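# Move bent steel straw from holder into lidded cup

## Task

Lift the bent steel straw out of its holder, flip it end for end, and feed its long straight end through the opening in the cup's lid until it reaches the bottom of the cup. The cup and the holder are not fixed and must both be standing upright at the end. The result only counts if it stays that way without the robot holding anything in place, so release the straw and move the hands away once it is done.

## Robot and tools

Robot: two arms, left_arm and right_arm, facing each other across a table. Each ends in an identical five-finger right hand, so hand axes and numbers mean the same on both; they are not mirror images. Arms are named, not placed: left_arm's base is on the +y side.

Scene frame: origin on the table top halfway between the two arm bases, table surface at z = 0, +z up. Result lines report each hand point's position (metres), orientation (quaternion w x y z) and linear/angular velocity in this frame. Printed positions can be off, more so at long reach.

Hand point: a spot 0.05 m in front of the palm, where index pad and thumb tip meet in a pinch. Its own axes: +z runs along the straightened fingers (fingertips 0.06 to 0.07 m beyond it), +y comes out of the palm, +x crosses the palm toward the index/middle/ring/little side, away from the thumb. A wrist bracket on the little-finger side protrudes 0.03 m past the point along +y and 0.11 m across the palm and can strike objects.

The 28-number row (used by both moving tools): one flat list for both arms, every value in [-1, 1]. Numbers 1 to 14 are left_arm: dx, dy, dz, rx, ry, rz, then left_gripper little, ring, middle, index, thumb_bend, thumb_turn, force_limit, speed. Numbers 15 to 28 repeat that pattern for right_arm and right_gripper. Always send all 28, even when one arm is idle.

Arm part of the row: an offset, not a pose. dx, dy, dz and rx, ry, rz are measured in the hand point's own axes, from the pose shown in the most recent result that showed that hand (before any such result, and for later calls within one reply, from where the hand is when the action begins). 1.0 equals 0.6 m of travel or 180 degrees of turn; rx, ry, rz form a single rotation vector. All zeros is not a pause: it pulls the arm back to that reference pose. Per control step the command is clipped to within 100 mm and 16 degrees of the measured pose; when position and orientation conflict, position wins.

Hand part of the row: absolute targets, not offsets. For the four fingers, +1 is straight and -1 curled into the palm. thumb_bend +1 straight, -1 fully bent. thumb_turn +1 beside the palm, -1 across in front of it. A pinch is roughly index -0.22, thumb_bend -0.75, thumb_turn -0.57. force_limit maps -1..+1 to about 0..10 N fingertip force (0..15 N for the two thumb motors) at which a closing motor stops; it does not limit opening. speed maps -1..+1 to nearly still..full, where full crosses a finger's whole range in 0.6 s; close at -0.9 or slower for a gentle grip. There is no 'unchanged' value: to keep a hand as it is, resend its last eight numbers, or if none were sent yet, its six hand_measured values plus hand_force_limit and hand_speed. A motor only starts when its target changes by at least 0.01; it then locks on arrival or on reaching force_limit. With the thumb turned in front, a full-hand wrap holds objects 0.035 to 0.08 m wide; turn the thumb before reaching the object.

Tools:
- execute_actions {"actions": [...], "pictures": bool}. An empty list just reports the state. One action {"rows": [[28 numbers], ...], "steps": n} runs up to 15 control steps of 1/30 s (default 15), one row per step, the last row repeated if short; each row is an offset from the same reference, not from the previous row. A wait {"steps": n} (n up to 300) sends nothing and returns n steps after the previous result.
- move {"target": [28 numbers], "speed": m/s 0.002 to 0.5 (default 0.25; turning capped at twice that in rad/s), "stop_force": N 9 to 40, optional, shared by both arms}. Each hand point follows a straight path toward its offset target; both paths finish together, within 0.5 to 10 s. Hand numbers are sent at the start. With stop_force, an arm halts when its wrist sensor feels that much extra push against its motion, backs up two steps and holds. Do not rely on it while the hand is rotating, and omit it when lifting away from something the hand presses on. The result adds a 'move:' line: done, off_target, moving, held, fault or contact per arm, plus limits such as paced (pose clipped) or held (steps blocked), and each hand's distance from its target.
- wait {"seconds": 0 to 10}: lets the simulation run.
- zoom_image {"camera": cam_high | cam_low | cam_left_wrist | cam_right_wrist, "region": [x0, y0, x1, y1]} pixels from top-left, at most 504 by 504; full images are 672x504.
- show_instructions {}: shows the reference pages.
- finished_scene {"scene": number}: ends the current scene irreversibly and grades it.

Reading results: hand_measured, hand_stopped_by (moving, target, force, stalled, fault) and hand_load_n list six values in motor order; load is positive when the finger is pushed open, and a dropped object shows as loads falling toward zero. 'Wrist force'/'Wrist torque' give sensor readings on the hand's own axes, noisy by a few N, saturating near 50 N. 'pose unreachable' and HELD mean the clearance check changed or blocked a command. 'Hand target' shows where the controller is currently driving each hand. The simulation keeps running between calls, and arm motion lags commands by about 0.17 s.

Avoid: arms touching each other hard; pushing a stiff arm past contact with firm objects (torque or 150 N force faults stop the arm for 10 s); knocking the cup or holder over or off the table; dropping the straw; MOTOR HOT warnings above 70 °C, which lead to a braking stop at 85 °C. Loose objects may get occasional small shoves.

Each tool is called after ">>>" in YAML: its name, and indented under it one key for each argument.

## Session

>>> execute_actions:
  actions: []

Scene clock: 0.00 s of 5600.00 s.
left_arm: end_effector_position=(+0.3174, +0.4975, +0.4717) hand_measured=(+1.000, +1.000, +1.000, +1.000, +1.000, +1.000) hand_load_n=(+0.0, +0.0, +0.0, +0.0, +0.0, +0.0) hand_stopped_by=(target, target, target, target, target, target) hand_force_limit=0.00 hand_speed=-0.80 end_effector_quat_wxyz=(-0.003, +0.279, +0.960, +0.005) end_effector_velocity=(+0.000, -0.000, +0.000) end_effector_angular_velocity=(-0.000, -0.002, -0.000) | right_arm: end_effector_position=(+0.1086, -0.3033, +0.4825) hand_measured=(+1.000, +1.000, +1.000, +1.000, +1.000, +1.000) hand_load_n=(+0.0, +0.0, +0.0, +0.0, +0.0, +0.0) hand_stopped_by=(target, target, target, target, target, target) hand_force_limit=0.00 hand_speed=-0.80 end_effector_quat_wxyz=(-0.006, -0.418, +0.908, -0.006) end_effector_velocity=(+0.000, +0.000, +0.000) end_effector_angular_velocity=(+0.001, -0.000, -0.002)
Joint positions: left_arm=[ 0.561 -1.712  1.354  1.939  1.566 -1.908] | right_arm=[-1.177 -1.743  1.347  1.979  1.581 -1.874]
Joint velocities: left_arm=[-0.     0.    -0.001 -0.001 -0.001  0.   ] | right_arm=[-0.001 -0.    -0.001  0.001 -0.001  0.001]
Wrist force (N, on the end effector, along its own x y z axes, offset not removed): no reading
Wrist torque (N m, same axes, about the end effector's origin, offset not removed): no reading
Hand target (left_arm): +0.317, +0.497, +0.472; -0.003, +0.279, +0.960, +0.005
Hand target (right_arm): +0.109, -0.303, +0.483; -0.006, -0.418, +0.908, -0.006

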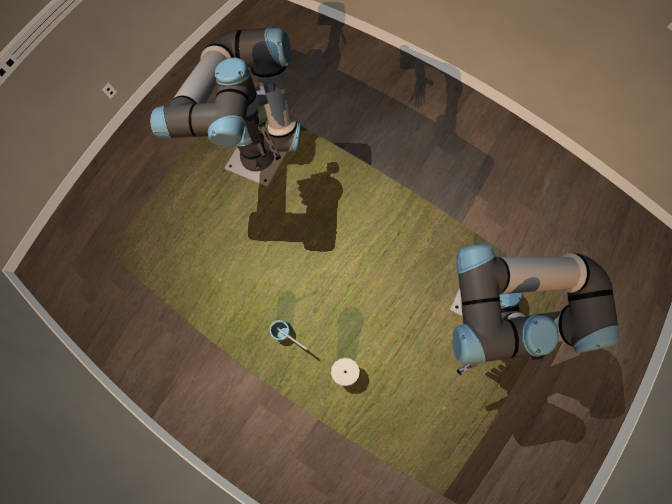

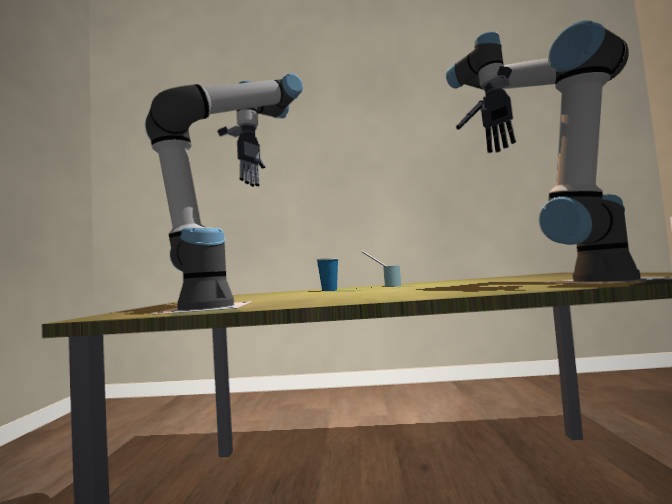

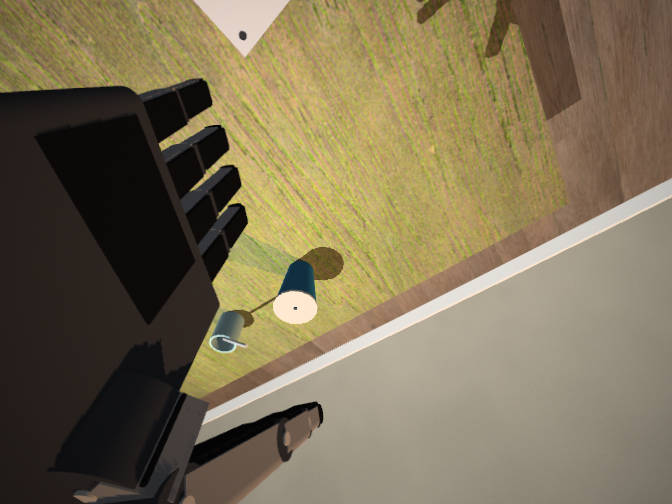

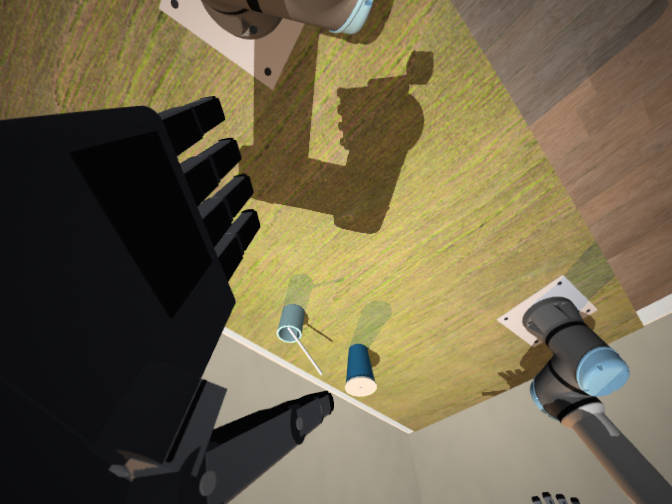

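>>> zoom_image:
  camera: "cam_high"
  region: [240, 290, 400, 410]

>>> zoom_image:
  camera: "cam_low"
  region: [300, 230, 420, 310]

>>> zoom_image:
  camera: "cam_right_wrist"
  region: [250, 280, 410, 410]

>>> zoom_image:
  camera: "cam_left_wrist"
  region: [190, 240, 350, 370]

Region (240, 290, 400, 410) of cam_high's 672x504 image, scaled by 3.150, with more detail than that image has; it fills the top 378 rows of this view, and the rest is white.

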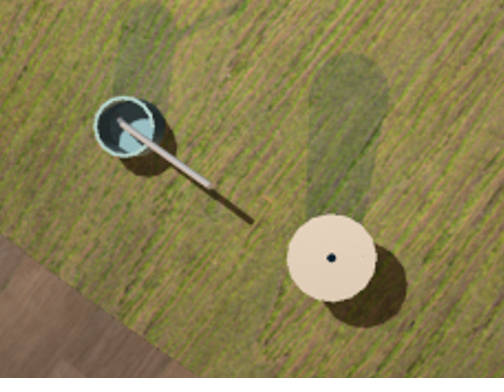

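Region (300, 230, 420, 310) of cam_low's 672x504 image, scaled by 4.200, with more detail than that image has.

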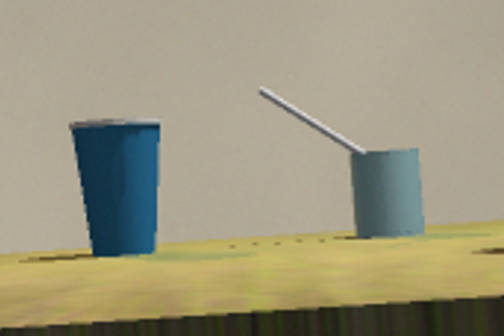

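Region (250, 280, 410, 410) of cam_right_wrist's 672x504 image, scaled by 3.150, with more detail than that image has; it fills the top 410 rows of this view, and the rest is white.

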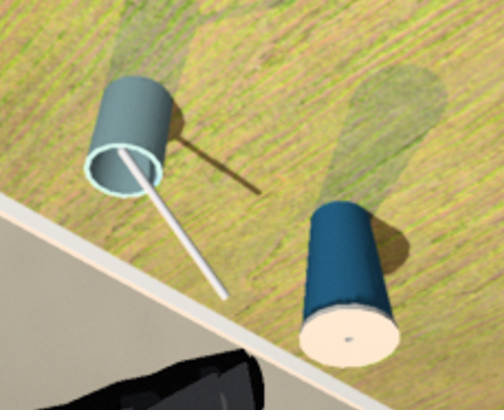

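Region (190, 240, 350, 370) of cam_left_wrist's 672x504 image, scaled by 3.150, with more detail than that image has; it fills the top 410 rows of this view, and the rest is white.

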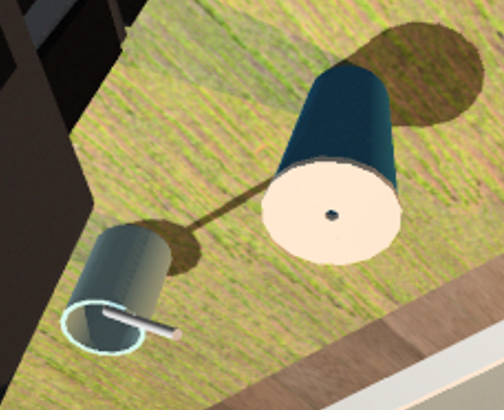

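>>> move:
  target: [-0.3475,0.0227,0.4168,0.0848,-0.156,0.312,1,1,1,1,1,1,0,-0.8, -0.759,-0.1205,0.4935,-0.274,-0.332,0.651,1,1,1,1,-0.75,-0.57,0.2,0]
  speed: 0.4

Scene clock: 123.67 s of 5600.00 s.
left_arm: end_effector_position=(+0.4992, +0.3993, +0.2196) hand_measured=(+1.000, +1.000, +1.000, +1.000, +1.000, +1.000) hand_load_n=(+0.0, +0.0, +0.0, +0.0, +0.0, +0.0) hand_stopped_by=(target, target, target, target, target, target) hand_force_limit=0.00 hand_speed=-0.80 end_effector_quat_wxyz=(+0.182, +0.682, +0.683, -0.184) end_effector_velocity=(+0.000, -0.000, -0.001) end_effector_angular_velocity=(+0.000, +0.001, -0.002) | right_arm: end_effector_position=(+0.4567, -0.0090, +0.1793) hand_measured=(+1.000, +1.000, +1.000, +1.000, -0.750, -0.570) hand_load_n=(+0.0, +0.0, +0.0, +0.0, +0.0, +0.0) hand_stopped_by=(target, target, target, target, target, target) hand_force_limit=0.20 hand_speed=0.00 end_effector_quat_wxyz=(+0.227, +0.572, +0.640, +0.461) end_effector_velocity=(+0.001, +0.001, -0.001) end_effector_angular_velocity=(+0.002, +0.002, -0.008)
Joint positions: left_arm=[ 1.16  -1.285  1.629  1.057  2.069 -0.349] | right_arm=[-0.726 -0.987  1.466  0.105  2.115  0.6  ]
Joint velocities: left_arm=[ 0.     0.003 -0.001  0.     0.001  0.003] | right_arm=[ 0.002  0.007 -0.011  0.007  0.007  0.009]
Wrist force (N, on the end effector, along its own x y z axes, offset not removed): left_arm=[-1.2 1.6 -4.2] | right_arm=[-2.3 1.3 -0.2]
Wrist torque (N m, same axes, about the end effector's origin, offset not removed): left_arm=[0.80 0.35 0.04] | right_arm=[0.17 0.39 -0.17]
Hand target (left_arm): +0.499, +0.399, +0.220; +0.182, +0.683, +0.683, -0.184
Hand target (right_arm): +0.457, -0.009, +0.179; +0.227, +0.572, +0.639, +0.461
Off the commanded pose (left_arm): 0.001 m, 0 deg.
Off the commanded pose (right_arm): 0.001 m, 0 deg.
After step 90, 117.00 s passed at rest.
move: done

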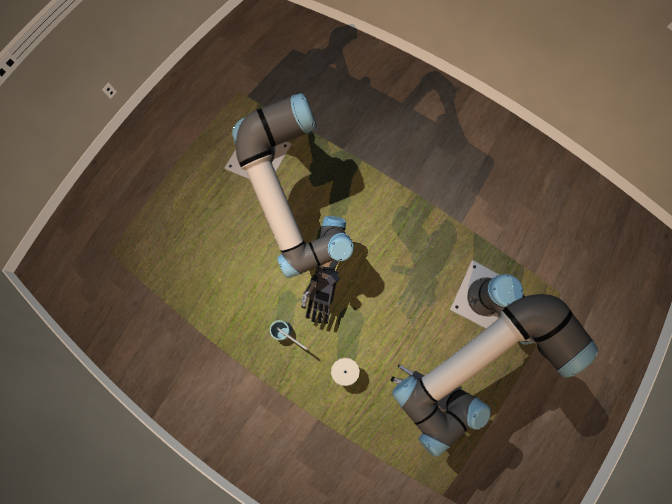

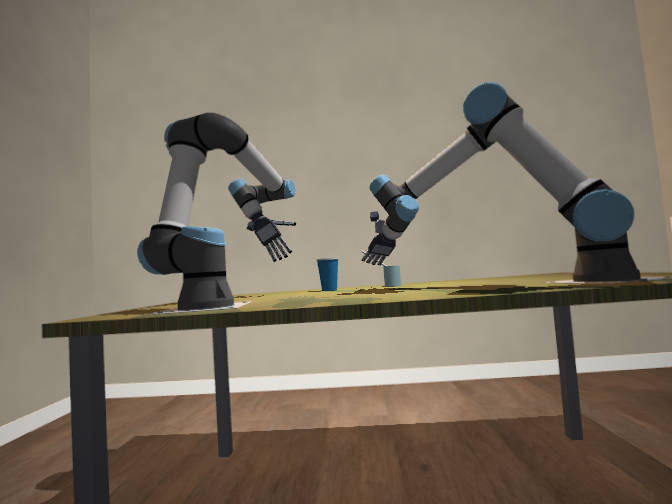

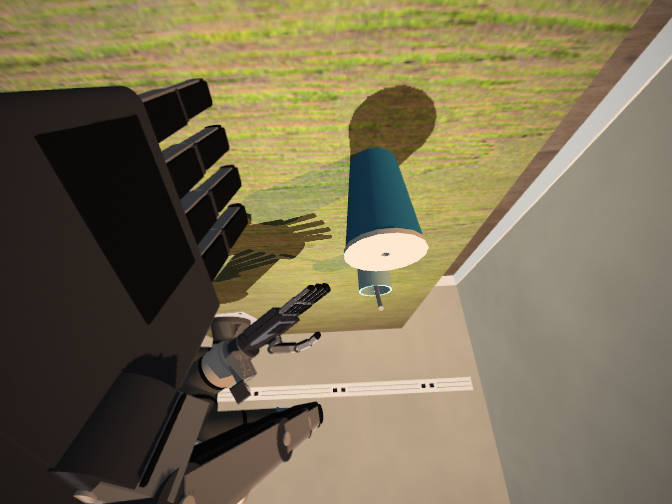

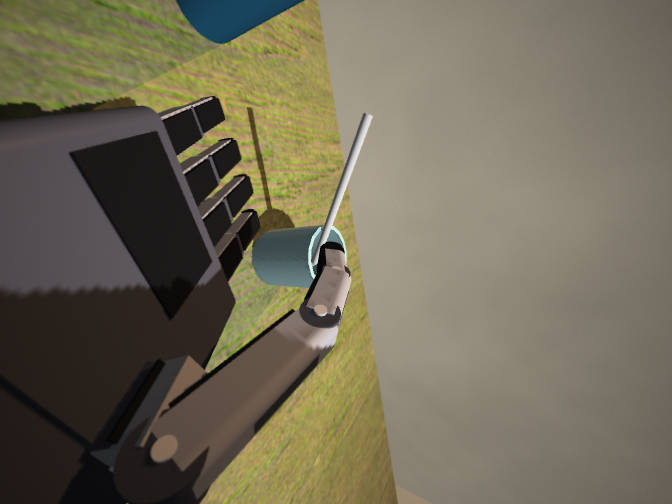

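>>> execute_actions:
  actions: []

Scene clock: 133.27 s of 5600.00 s.
left_arm: end_effector_position=(+0.4992, +0.3992, +0.2196) hand_measured=(+1.000, +1.000, +1.000, +1.000, +1.000, +1.000) hand_load_n=(+0.0, +0.0, +0.0, +0.0, +0.0, +0.0) hand_stopped_by=(target, target, target, target, target, target) hand_force_limit=0.00 hand_speed=-0.80 end_effector_quat_wxyz=(+0.182, +0.683, +0.683, -0.184) end_effector_velocity=(-0.000, +0.000, -0.000) end_effector_angular_velocity=(+0.002, +0.000, -0.000) | right_arm: end_effector_position=(+0.4568, -0.0089, +0.1793) hand_measured=(+1.000, +1.000, +1.000, +1.000, -0.750, -0.570) hand_load_n=(+0.0, +0.0, +0.0, +0.0, +0.0, +0.0) hand_stopped_by=(target, target, target, target, target, target) hand_force_limit=0.20 hand_speed=0.00 end_effector_quat_wxyz=(+0.227, +0.572, +0.639, +0.461) end_effector_velocity=(+0.000, +0.000, +0.000) end_effector_angular_velocity=(-0.000, +0.000, +0.000)
Joint positions: left_arm=[ 1.16  -1.284  1.629  1.057  2.069 -0.349] | right_arm=[-0.726 -0.987  1.465  0.105  2.115  0.601]
Joint velocities: left_arm=[-0.     0.     0.     0.    -0.001  0.   ] | right_arm=[-0.    -0.    -0.001  0.001 -0.    -0.   ]
Wrist force (N, on the end effector, along its own x y z axes, offset not removed): left_arm=[1.0 1.3 -1.1] | right_arm=[0.5 -0.3 0.0]
Wrist torque (N m, same axes, about the end effector's origin, offset not removed): left_arm=[0.53 -0.34 0.30] | right_arm=[-0.13 -0.02 -0.06]
Hand target (left_arm): +0.499, +0.399, +0.220; +0.182, +0.683, +0.683, -0.184
Hand target (right_arm): +0.457, -0.009, +0.179; +0.227, +0.572, +0.639, +0.461
Off the commanded pose (left_arm): 0.001 m, 0 deg.
Off the commanded pose (right_arm): 0.001 m, 0 deg.
Steps of this call (steps 1 to 90: nothing new was sent; then 6.60 s passed at rest). Readings (end_effector_position | what the end effector reports):
1: left_arm (+0.4992, +0.3992, +0.2196) | right_arm (+0.4567, -0.0090, +0.1793) | left_arm hand_measured=(+1.000, +1.000, +1.000, +1.000, +1.000, +1.000) hand_load_n=(+0.0, +0.0, +0.0, +0.0, +0.0, +0.0) hand_stopped_by=(target, target, target, target, target, target) hand_force_limit=0.00 hand_speed=-0.80 | right_arm hand_measured=(+1.000, +1.000, +1.000, +1.000, -0.750, -0.570) hand_load_n=(+0.0, +0.0, +0.0, +0.0, +0.0, +0.0) hand_stopped_by=(target, target, target, target, target, target) hand_force_limit=0.20 hand_speed=0.00
2: left_arm (+0.4992, +0.3992, +0.2196) | right_arm (+0.4568, -0.0090, +0.1793) | left_arm hand_measured=(+1.000, +1.000, +1.000, +1.000, +1.000, +1.000) hand_load_n=(+0.0, +0.0, +0.0, +0.0, +0.0, +0.0) hand_stopped_by=(target, target, target, target, target, target) hand_force_limit=0.00 hand_speed=-0.80 | right_arm hand_measured=(+1.000, +1.000, +1.000, +1.000, -0.750, -0.570) hand_load_n=(+0.0, +0.0, +0.0, +0.0, +0.0, +0.0) hand_stopped_by=(target, target, target, target, target, target) hand_force_limit=0.20 hand_speed=0.00
4: left_arm (+0.4992, +0.3992, +0.2196) | right_arm (+0.4568, -0.0090, +0.1793) | left_arm hand_measured=(+1.000, +1.000, +1.000, +1.000, +1.000, +1.000) hand_load_n=(+0.0, +0.0, +0.0, +0.0, +0.0, +0.0) hand_stopped_by=(target, target, target, target, target, target) hand_force_limit=0.00 hand_speed=-0.80 | right_arm hand_measured=(+1.000, +1.000, +1.000, +1.000, -0.750, -0.570) hand_load_n=(+0.0, +0.0, +0.0, +0.0, +0.0, +0.0) hand_stopped_by=(target, target, target, target, target, target) hand_force_limit=0.20 hand_speed=0.00
8: left_arm (+0.4992, +0.3992, +0.2196) | right_arm (+0.4568, -0.0089, +0.1793) | left_arm hand_measured=(+1.000, +1.000, +1.000, +1.000, +1.000, +1.000) hand_load_n=(+0.0, +0.0, +0.0, +0.0, +0.0, +0.0) hand_stopped_by=(target, target, target, target, target, target) hand_force_limit=0.00 hand_speed=-0.80 | right_arm hand_measured=(+1.000, +1.000, +1.000, +1.000, -0.750, -0.570) hand_load_n=(+0.0, +0.0, +0.0, +0.0, +0.0, +0.0) hand_stopped_by=(target, target, target, target, target, target) hand_force_limit=0.20 hand_speed=0.00
90: the state above

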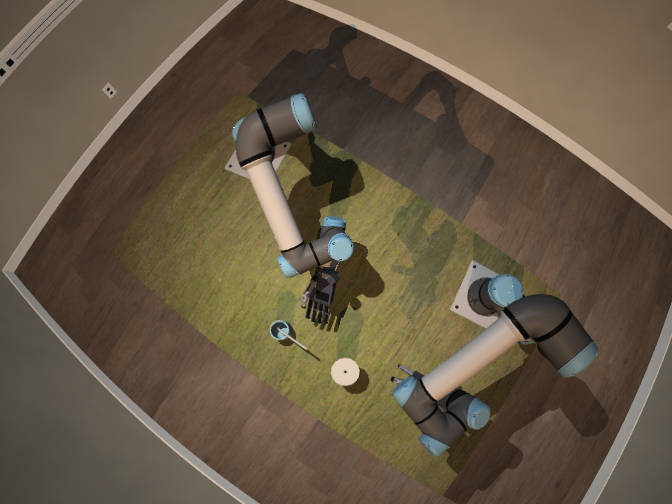

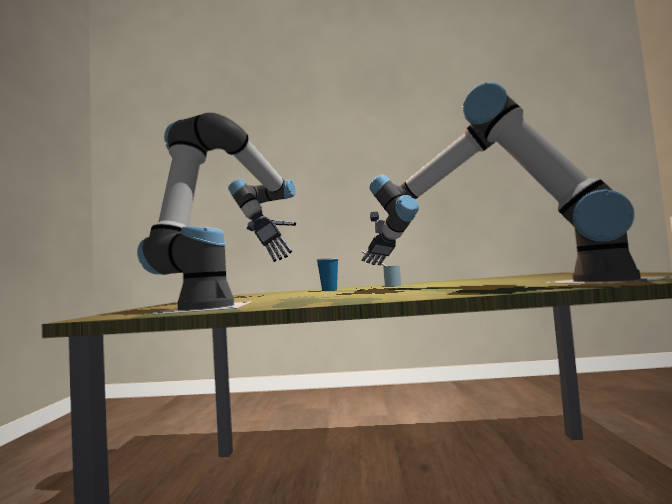

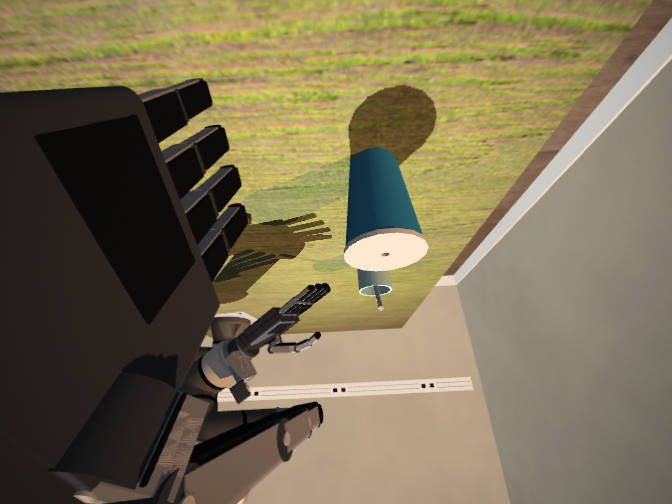

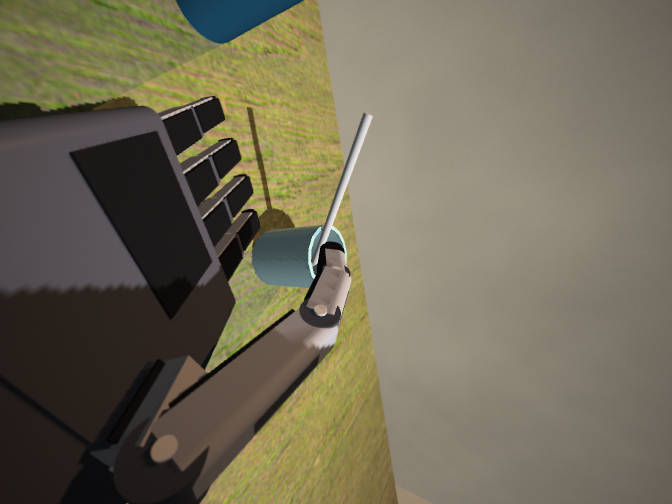

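>>> move:
  target: [0,0,0,0,0,0,1,1,1,1,1,1,0,-0.8, 0,0,0.14,0,0,0,1,1,1,1,-0.75,-0.57,0.2,0]
  speed: 0.1

Scene clock: 145.47 s of 5600.00 s.
left_arm: end_effector_position=(+0.4992, +0.3992, +0.2196) hand_measured=(+1.000, +1.000, +1.000, +1.000, +1.000, +1.000) hand_load_n=(+0.0, +0.0, +0.0, +0.0, +0.0, +0.0) hand_stopped_by=(target, target, target, target, target, target) hand_force_limit=0.00 hand_speed=-0.80 end_effector_quat_wxyz=(+0.182, +0.683, +0.683, -0.184) end_effector_velocity=(+0.000, +0.000, -0.000) end_effector_angular_velocity=(+0.000, -0.001, -0.000) | right_arm: end_effector_position=(+0.5254, +0.0186, +0.1396) hand_measured=(+1.000, +1.000, +1.000, +1.000, -0.750, -0.570) hand_load_n=(+0.0, +0.0, +0.0, +0.0, +0.0, +0.0) hand_stopped_by=(target, target, target, target, target, target) hand_force_limit=0.20 hand_speed=0.00 end_effector_quat_wxyz=(+0.227, +0.572, +0.639, +0.461) end_effector_velocity=(+0.001, +0.001, -0.001) end_effector_angular_velocity=(-0.003, -0.000, +0.001)
Joint positions: left_arm=[ 1.16  -1.284  1.629  1.057  2.069 -0.349] | right_arm=[-0.8   -0.839  1.317  0.082  2.053  0.555]
Joint velocities: left_arm=[ 0.     0.     0.    -0.001 -0.     0.001] | right_arm=[-0.001  0.003 -0.004  0.001 -0.001 -0.003]
Wrist force (N, on the end effector, along its own x y z axes, offset not removed): left_arm=[2.8 0.2 -1.0] | right_arm=[0.6 1.2 -0.8]
Wrist torque (N m, same axes, about the end effector's origin, offset not removed): left_arm=[0.33 -0.58 0.35] | right_arm=[0.20 0.09 0.19]
Hand target (left_arm): +0.499, +0.399, +0.220; +0.182, +0.683, +0.683, -0.184
Hand target (right_arm): +0.525, +0.019, +0.140; +0.227, +0.572, +0.639, +0.461
Off the commanded pose (left_arm): 0.000 m, 0 deg.
Off the commanded pose (right_arm): 0.000 m, 0 deg.
After step 90, 7.90 s passed at rest.
move: done

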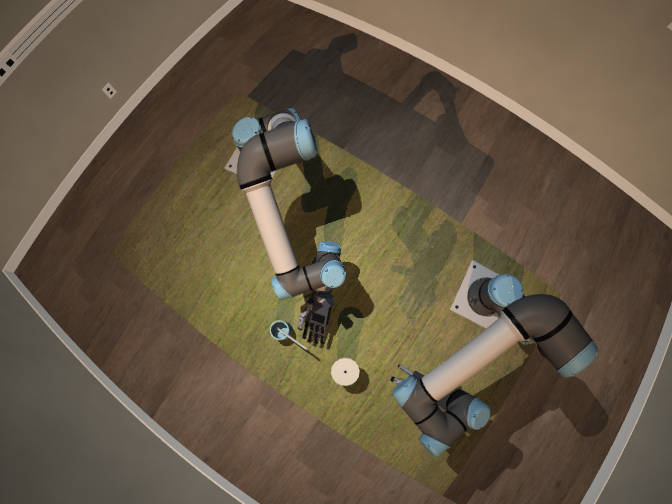

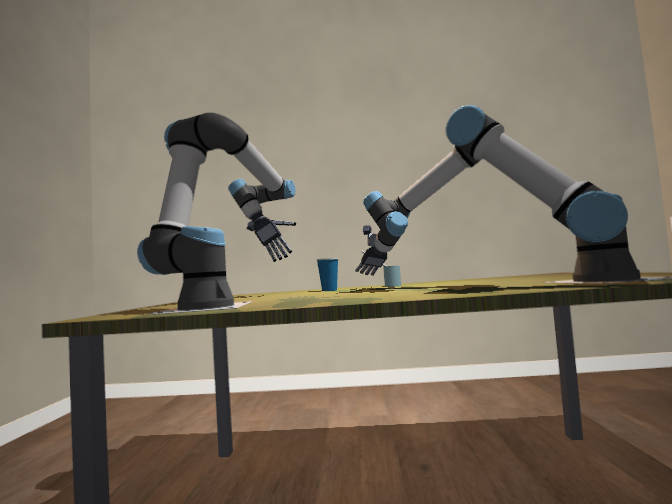

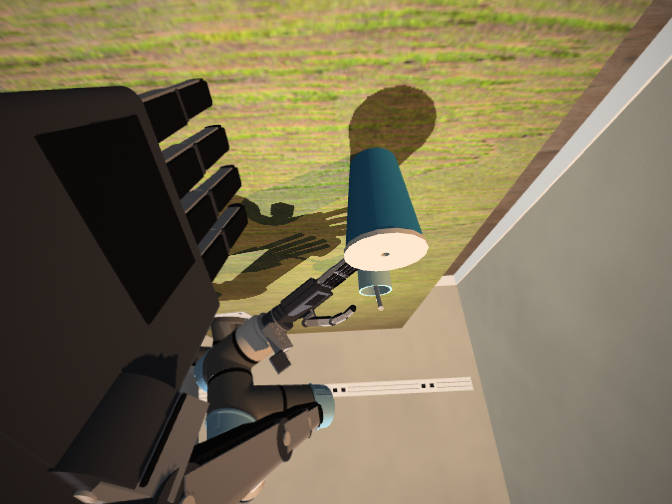

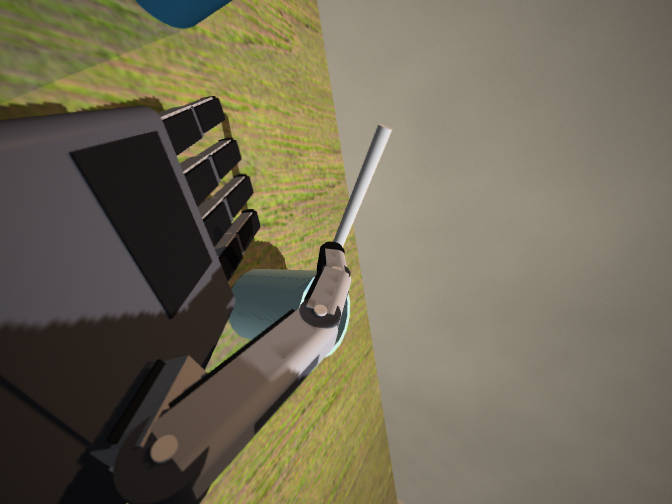

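>>> zoom_image:
  camera: "cam_right_wrist"
  region: [260, 100, 460, 300]

>>> zoom_image:
  camera: "cam_left_wrist"
  region: [290, 240, 430, 345]

>>> zoom_image:
  camera: "cam_high"
  region: [250, 290, 370, 390]

Region (260, 100, 460, 300) of cam_right_wrist's 672x504 image, scaled by 2.520, with more detail than that image has.

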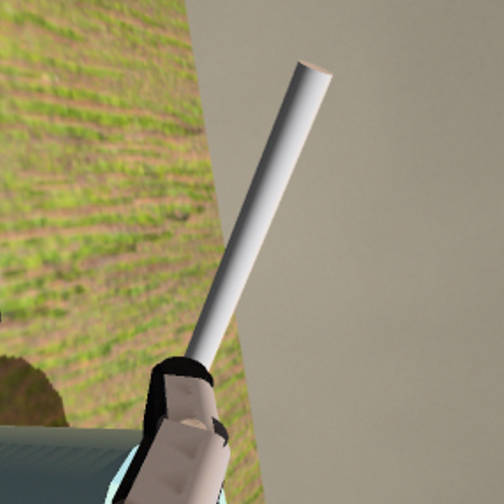

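Region (290, 240, 430, 345) of cam_left_wrist's 672x504 image, scaled by 3.600, with more detail than that image has; it fills the top 378 rows of this view, and the rest is white.

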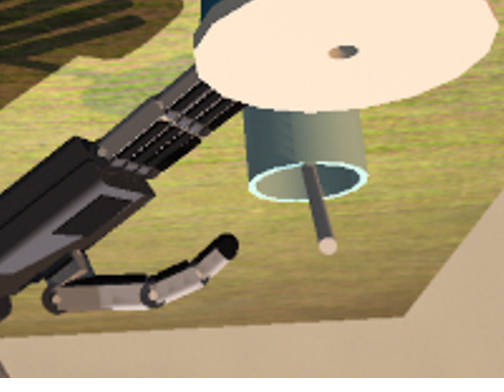

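Region (250, 290, 370, 390) of cam_high's 672x504 image, scaled by 4.200, with more detail than that image has.

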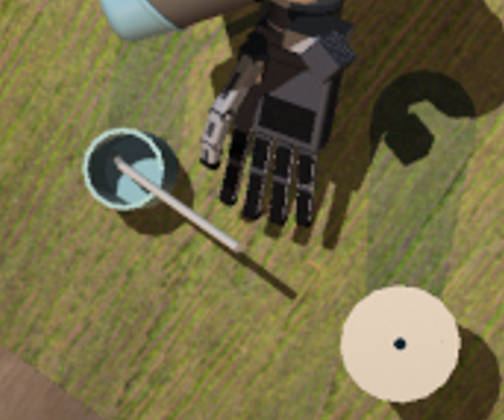

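>>> move:
  target: [0,0,0,0,0,0,1,1,1,1,1,1,0,-0.8, -0.045,0.006,0.04,0,0,0,1,1,1,1,-0.75,-0.57,0.2,0]
  speed: 0.06

Scene clock: 188.20 s of 5600.00 s.
left_arm: end_effector_position=(+0.4992, +0.3992, +0.2196) hand_measured=(+1.000, +1.000, +1.000, +1.000, +1.000, +1.000) hand_load_n=(+0.0, +0.0, +0.0, +0.0, +0.0, +0.0) hand_stopped_by=(target, target, target, target, target, target) hand_force_limit=0.00 hand_speed=-0.80 end_effector_quat_wxyz=(+0.182, +0.683, +0.683, -0.184) end_effector_velocity=(-0.000, -0.001, -0.000) end_effector_angular_velocity=(-0.000, +0.000, -0.001) | right_arm: end_effector_position=(+0.5533, +0.0009, +0.1251) hand_measured=(+1.000, +1.000, +1.000, +1.000, -0.750, -0.570) hand_load_n=(+0.0, +0.0, +0.0, +0.0, +0.0, +0.0) hand_stopped_by=(target, target, target, target, target, target) hand_force_limit=0.20 hand_speed=0.00 end_effector_quat_wxyz=(+0.228, +0.572, +0.639, +0.461) end_effector_velocity=(+0.002, -0.001, +0.000) end_effector_angular_velocity=(+0.002, -0.001, -0.000)
Joint positions: left_arm=[ 1.16  -1.284  1.629  1.057  2.069 -0.349] | right_arm=[-0.857 -0.835  1.35   0.031  2.004  0.521]
Joint velocities: left_arm=[-0.001 -0.     0.    -0.     0.    -0.001] | right_arm=[-0.003  0.     0.    -0.003 -0.002 -0.001]
Wrist force (N, on the end effector, along its own x y z axes, offset not removed): left_arm=[-0.5 1.8 -0.5] | right_arm=[-0.6 -2.5 -2.4]
Wrist torque (N m, same axes, about the end effector's origin, offset not removed): left_arm=[0.54 0.05 0.13] | right_arm=[-0.35 0.22 -0.07]
Hand target (left_arm): +0.499, +0.399, +0.220; +0.182, +0.683, +0.683, -0.184
Hand target (right_arm): +0.553, +0.001, +0.125; +0.228, +0.572, +0.639, +0.461
Off the commanded pose (left_arm): 0.000 m, 0 deg.
Off the commanded pose (right_arm): 0.000 m, 0 deg.
After step 90, 38.77 s passed at rest.
move: done

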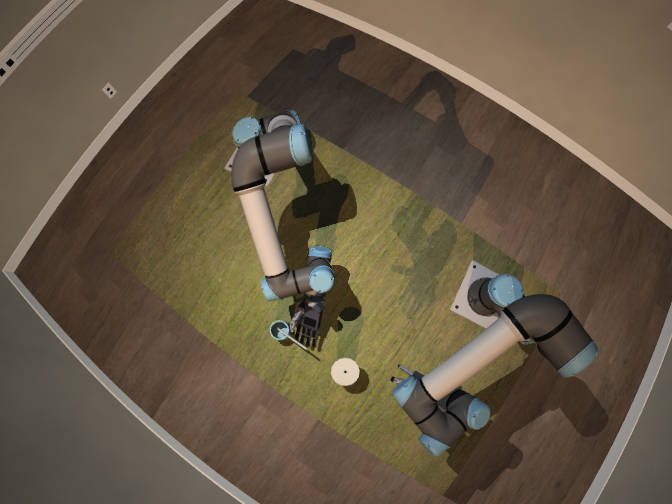

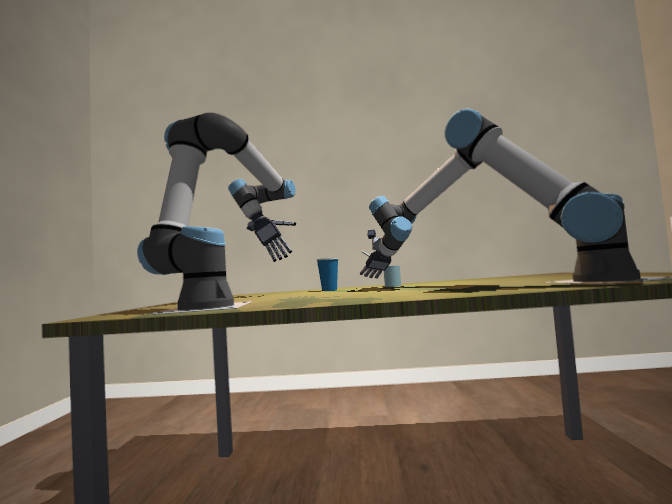

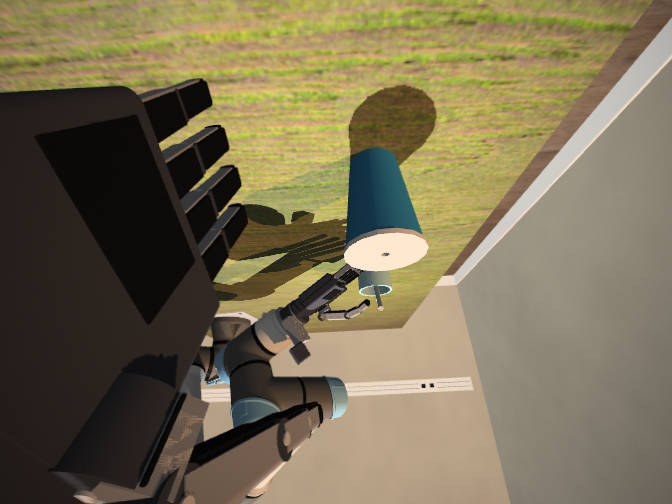

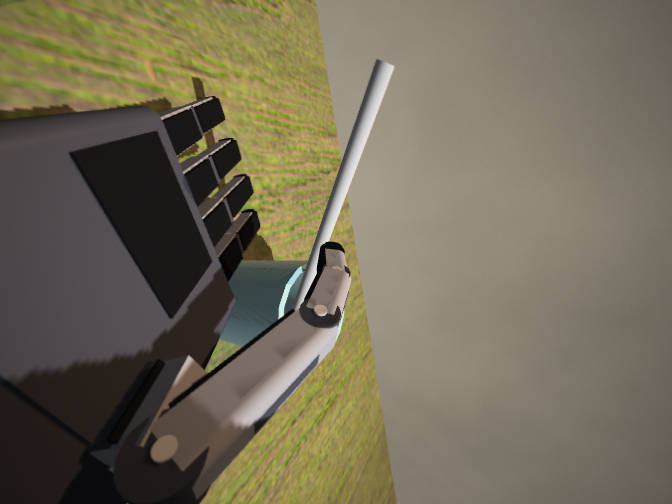

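>>> zoom_image:
  camera: "cam_high"
  region: [250, 290, 370, 390]

>>> zoom_image:
  camera: "cam_left_wrist"
  region: [290, 240, 430, 345]

>>> zoom_image:
  camera: "cam_low"
  region: [330, 220, 450, 310]

Region (250, 290, 370, 390) of cam_high's 672x504 image, scaled by 4.200, with more detail than that image has.

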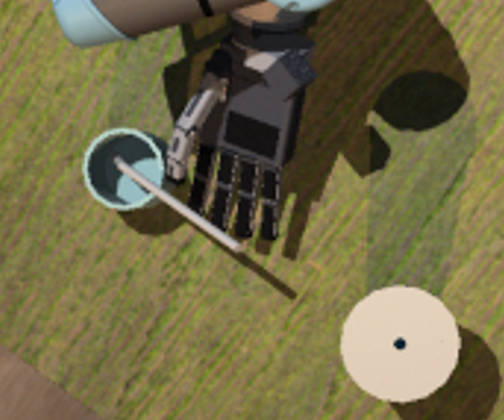

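Region (290, 240, 430, 345) of cam_left_wrist's 672x504 image, scaled by 3.600, with more detail than that image has; it fills the top 378 rows of this view, and the rest is white.

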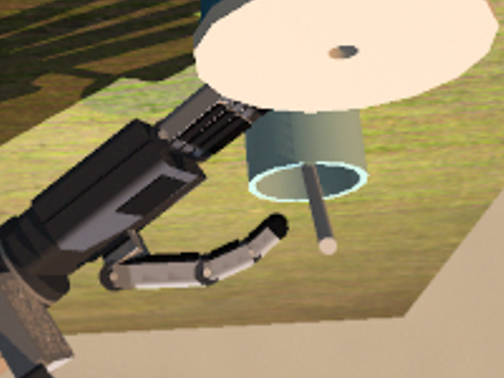

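Region (330, 220, 450, 310) of cam_low's 672x504 image, scaled by 4.200, with more detail than that image has; it fills the top 378 rows of this view, and the rest is white.

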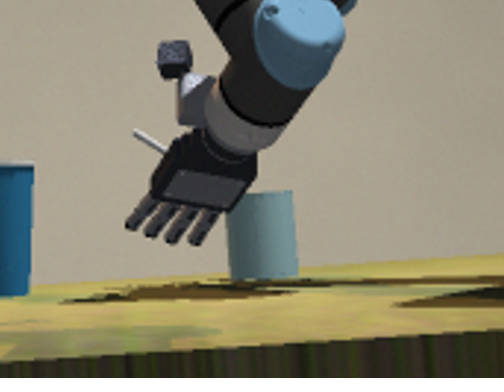

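>>> move:
  target: [0,0,0,0,0,0,1,1,1,1,1,1,0,-0.8, 0.008,0,0.018,0,0,0,1,1,1,1,-0.75,-0.57,0.2,0]
  speed: 0.03

>>> zoom_image:
  camera: "cam_left_wrist"
  region: [320, 255, 420, 330]

>>> zoom_image:
  camera: "cam_high"
  region: [260, 300, 340, 370]

Scene clock: 201.60 s of 5600.00 s.
left_arm: end_effector_position=(+0.4992, +0.3992, +0.2196) hand_measured=(+1.000, +1.000, +1.000, +1.000, +1.000, +1.000) hand_load_n=(+0.0, +0.0, +0.0, +0.0, +0.0, +0.0) hand_stopped_by=(target, target, target, target, target, target) hand_force_limit=0.00 hand_speed=-0.80 end_effector_quat_wxyz=(+0.182, +0.683, +0.683, -0.184) end_effector_velocity=(+0.000, +0.000, -0.000) end_effector_angular_velocity=(+0.001, +0.000, +0.001) | right_arm: end_effector_position=(+0.5609, +0.0089, +0.1211) hand_measured=(+1.000, +1.000, +1.000, +1.000, -0.750, -0.570) hand_load_n=(+0.0, +0.0, +0.0, +0.0, +0.0, +0.0) hand_stopped_by=(target, target, target, target, target, target) hand_force_limit=0.20 hand_speed=0.00 end_effector_quat_wxyz=(+0.228, +0.572, +0.639, +0.461) end_effector_velocity=(+0.001, +0.002, -0.000) end_effector_angular_velocity=(+0.001, -0.000, +0.002)
Joint positions: left_arm=[ 1.16  -1.284  1.629  1.057  2.069 -0.349] | right_arm=[-0.858 -0.808  1.311  0.042  2.003  0.52 ]
Joint velocities: left_arm=[ 0.     0.    -0.     0.    -0.001 -0.001] | right_arm=[ 0.     0.004 -0.007  0.002 -0.001 -0.   ]
Wrist force (N, on the end effector, along its own x y z axes, offset not removed): left_arm=[1.7 -0.4 -0.8] | right_arm=[1.0 -0.9 0.1]
Wrist torque (N m, same axes, about the end effector's origin, offset not removed): left_arm=[0.24 -0.34 0.21] | right_arm=[-0.27 -0.05 0.08]
Hand target (left_arm): +0.499, +0.399, +0.220; +0.182, +0.683, +0.683, -0.184
Hand target (right_arm): +0.561, +0.009, +0.121; +0.228, +0.572, +0.639, +0.461
Off the commanded pose (left_arm): 0.000 m, 0 deg.
Off the commanded pose (right_arm): 0.000 m, 0 deg.
After step 90, 9.63 s passed at rest.
move: done

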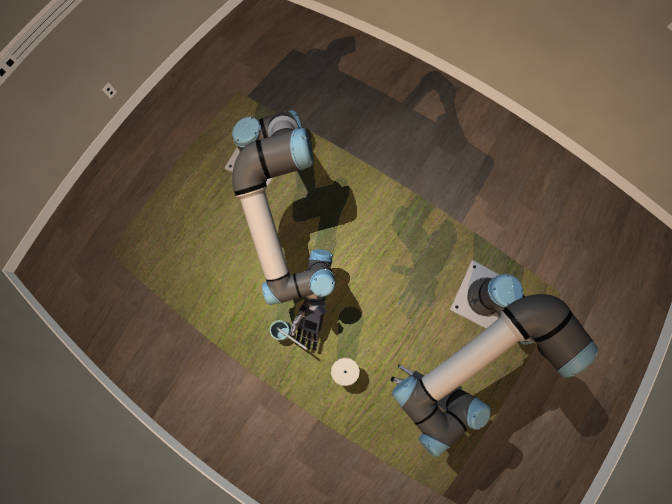

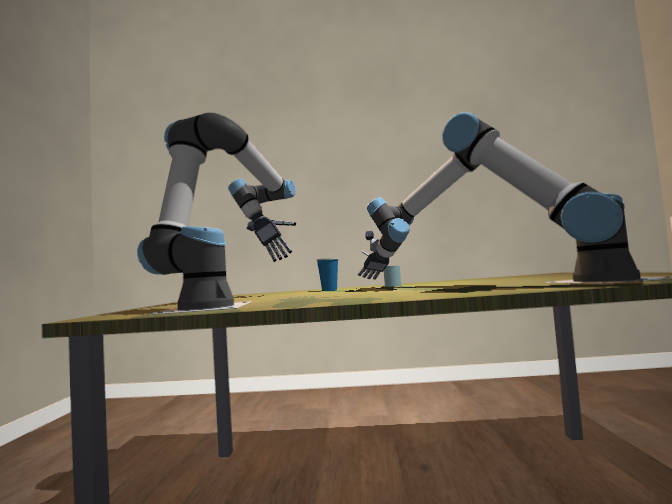

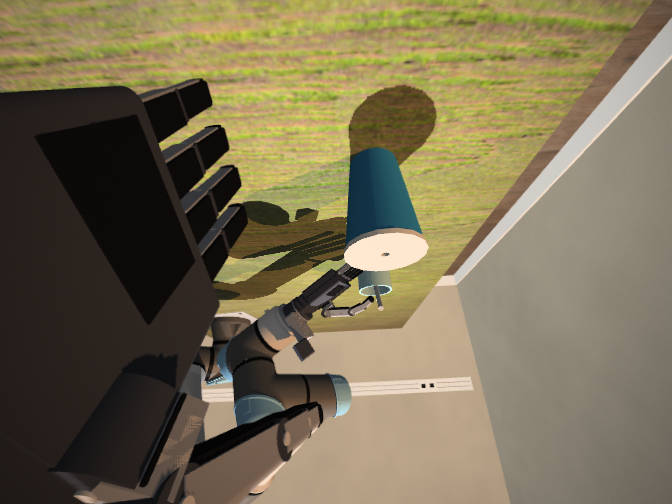

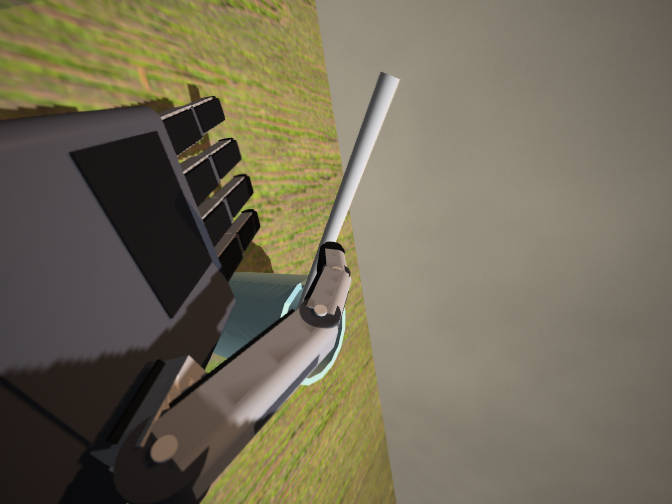

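Region (320, 255, 420, 330) of cam_left_wrist's 672x504 image, scaled by 5.040, with more detail than that image has; it fills the top 378 rows of this view, and the rest is white.

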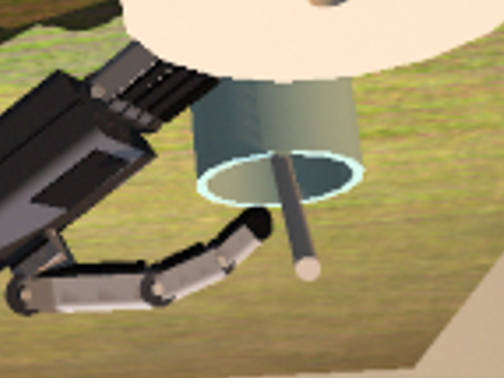

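Region (260, 300, 340, 370) of cam_high's 672x504 image, scaled by 6.300, with more detail than that image has; it fills the top 441 rows of this view, and the rest is white.

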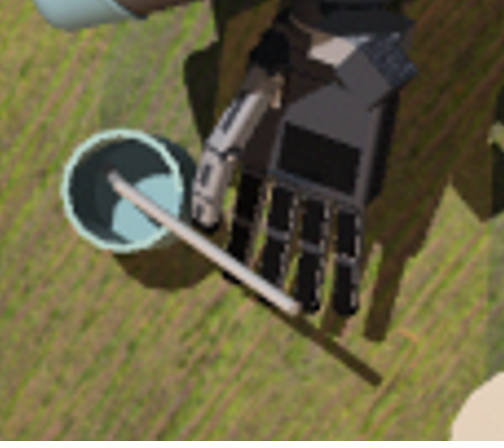

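>>> move:
  target: [0,0,0,0,0,0,1,1,1,1,1,1,0,-0.8, 0,0.002,0.008,0,0,0,1,1,1,0.1,-0.75,-0.57,0.2,-0.3]
  speed: 0.02

>>> zoom_image:
  camera: "cam_left_wrist"
  region: [320, 255, 420, 330]

Scene clock: 206.00 s of 5600.00 s.
left_arm: end_effector_position=(+0.4992, +0.3992, +0.2196) hand_measured=(+1.000, +1.000, +1.000, +1.000, +1.000, +1.000) hand_load_n=(+0.0, +0.0, +0.0, +0.0, +0.0, +0.0) hand_stopped_by=(target, target, target, target, target, target) hand_force_limit=0.00 hand_speed=-0.80 end_effector_quat_wxyz=(+0.182, +0.683, +0.683, -0.184) end_effector_velocity=(+0.001, +0.001, +0.000) end_effector_angular_velocity=(-0.000, -0.001, +0.002) | right_arm: end_effector_position=(+0.5654, +0.0104, +0.1199) hand_measured=(+1.000, +1.000, +1.000, +0.100, -0.750, -0.570) hand_load_n=(+0.0, +0.0, +0.0, +0.0, +0.0, +0.0) hand_stopped_by=(target, target, target, target, target, target) hand_force_limit=0.20 hand_speed=-0.30 end_effector_quat_wxyz=(+0.228, +0.572, +0.639, +0.461) end_effector_velocity=(-0.000, +0.000, +0.000) end_effector_angular_velocity=(+0.001, +0.000, -0.001)
Joint positions: left_arm=[ 1.16  -1.284  1.629  1.057  2.069 -0.349] | right_arm=[-0.863 -0.799  1.298  0.045  1.999  0.518]
Joint velocities: left_arm=[ 0.002 -0.    -0.001 -0.    -0.    -0.   ] | right_arm=[ 0.001 -0.    -0.001  0.001  0.001  0.001]
Wrist force (N, on the end effector, along its own x y z axes, offset not removed): left_arm=[1.2 1.8 -1.5] | right_arm=[-2.2 2.5 -0.2]
Wrist torque (N m, same axes, about the end effector's origin, offset not removed): left_arm=[0.61 -0.35 0.25] | right_arm=[0.38 0.36 0.01]
Hand target (left_arm): +0.499, +0.399, +0.220; +0.182, +0.683, +0.683, -0.184
Hand target (right_arm): +0.565, +0.010, +0.120; +0.228, +0.572, +0.639, +0.461
Off the commanded pose (left_arm): 0.000 m, 0 deg.
Off the commanded pose (right_arm): 0.000 m, 0 deg.
After step 90, 0.33 s passed at rest.
move: done

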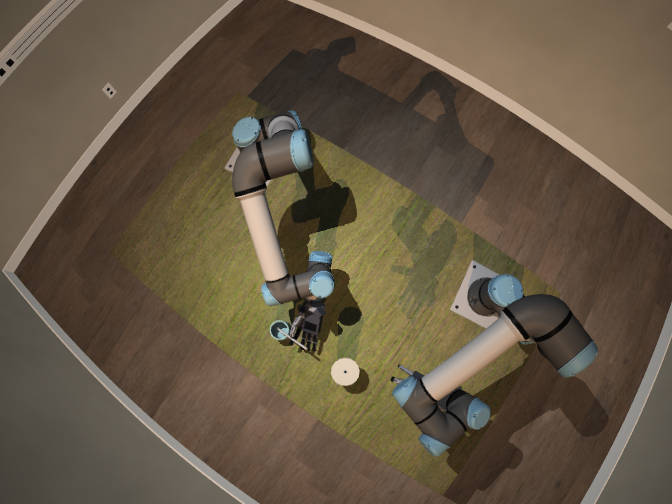

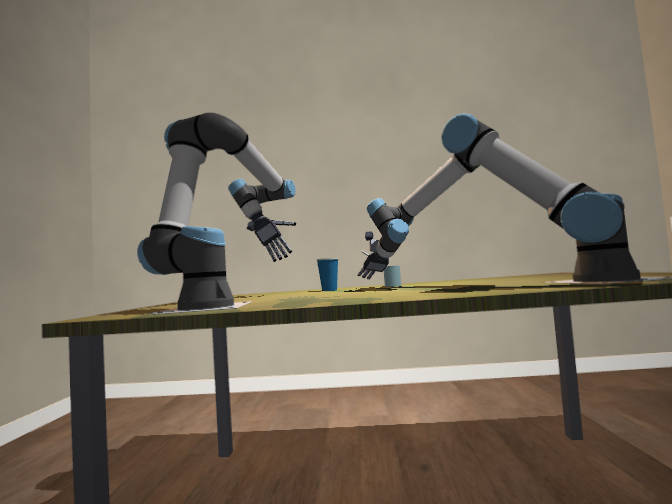

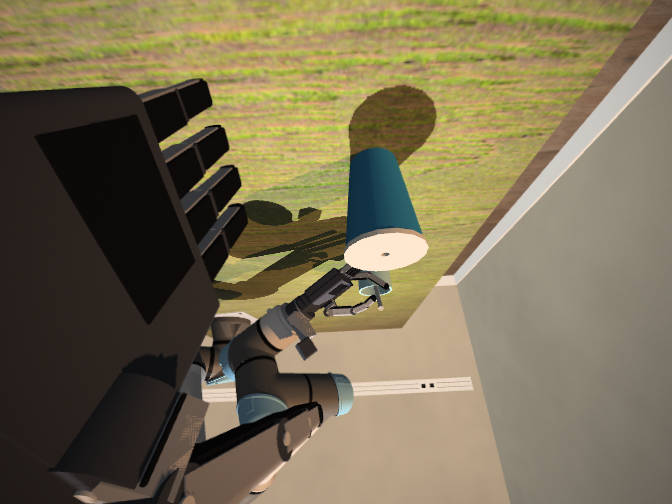

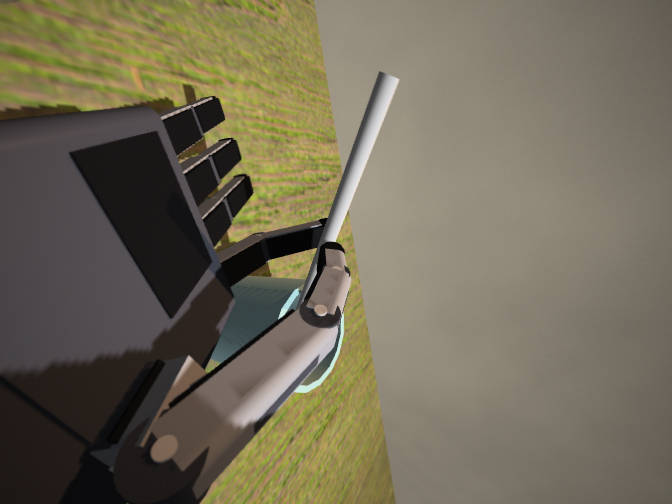

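Region (320, 255, 420, 330) of cam_left_wrist's 672x504 image, scaled by 5.040, with more detail than that image has; it fills the top 378 rows of this view, and the rest is white.

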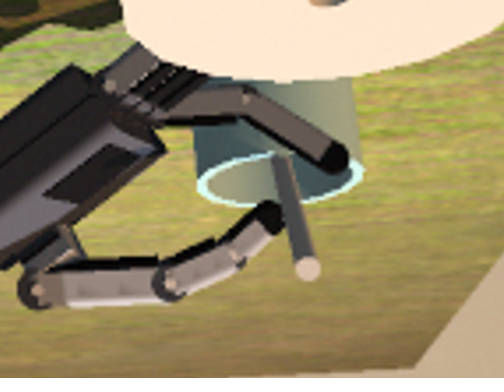

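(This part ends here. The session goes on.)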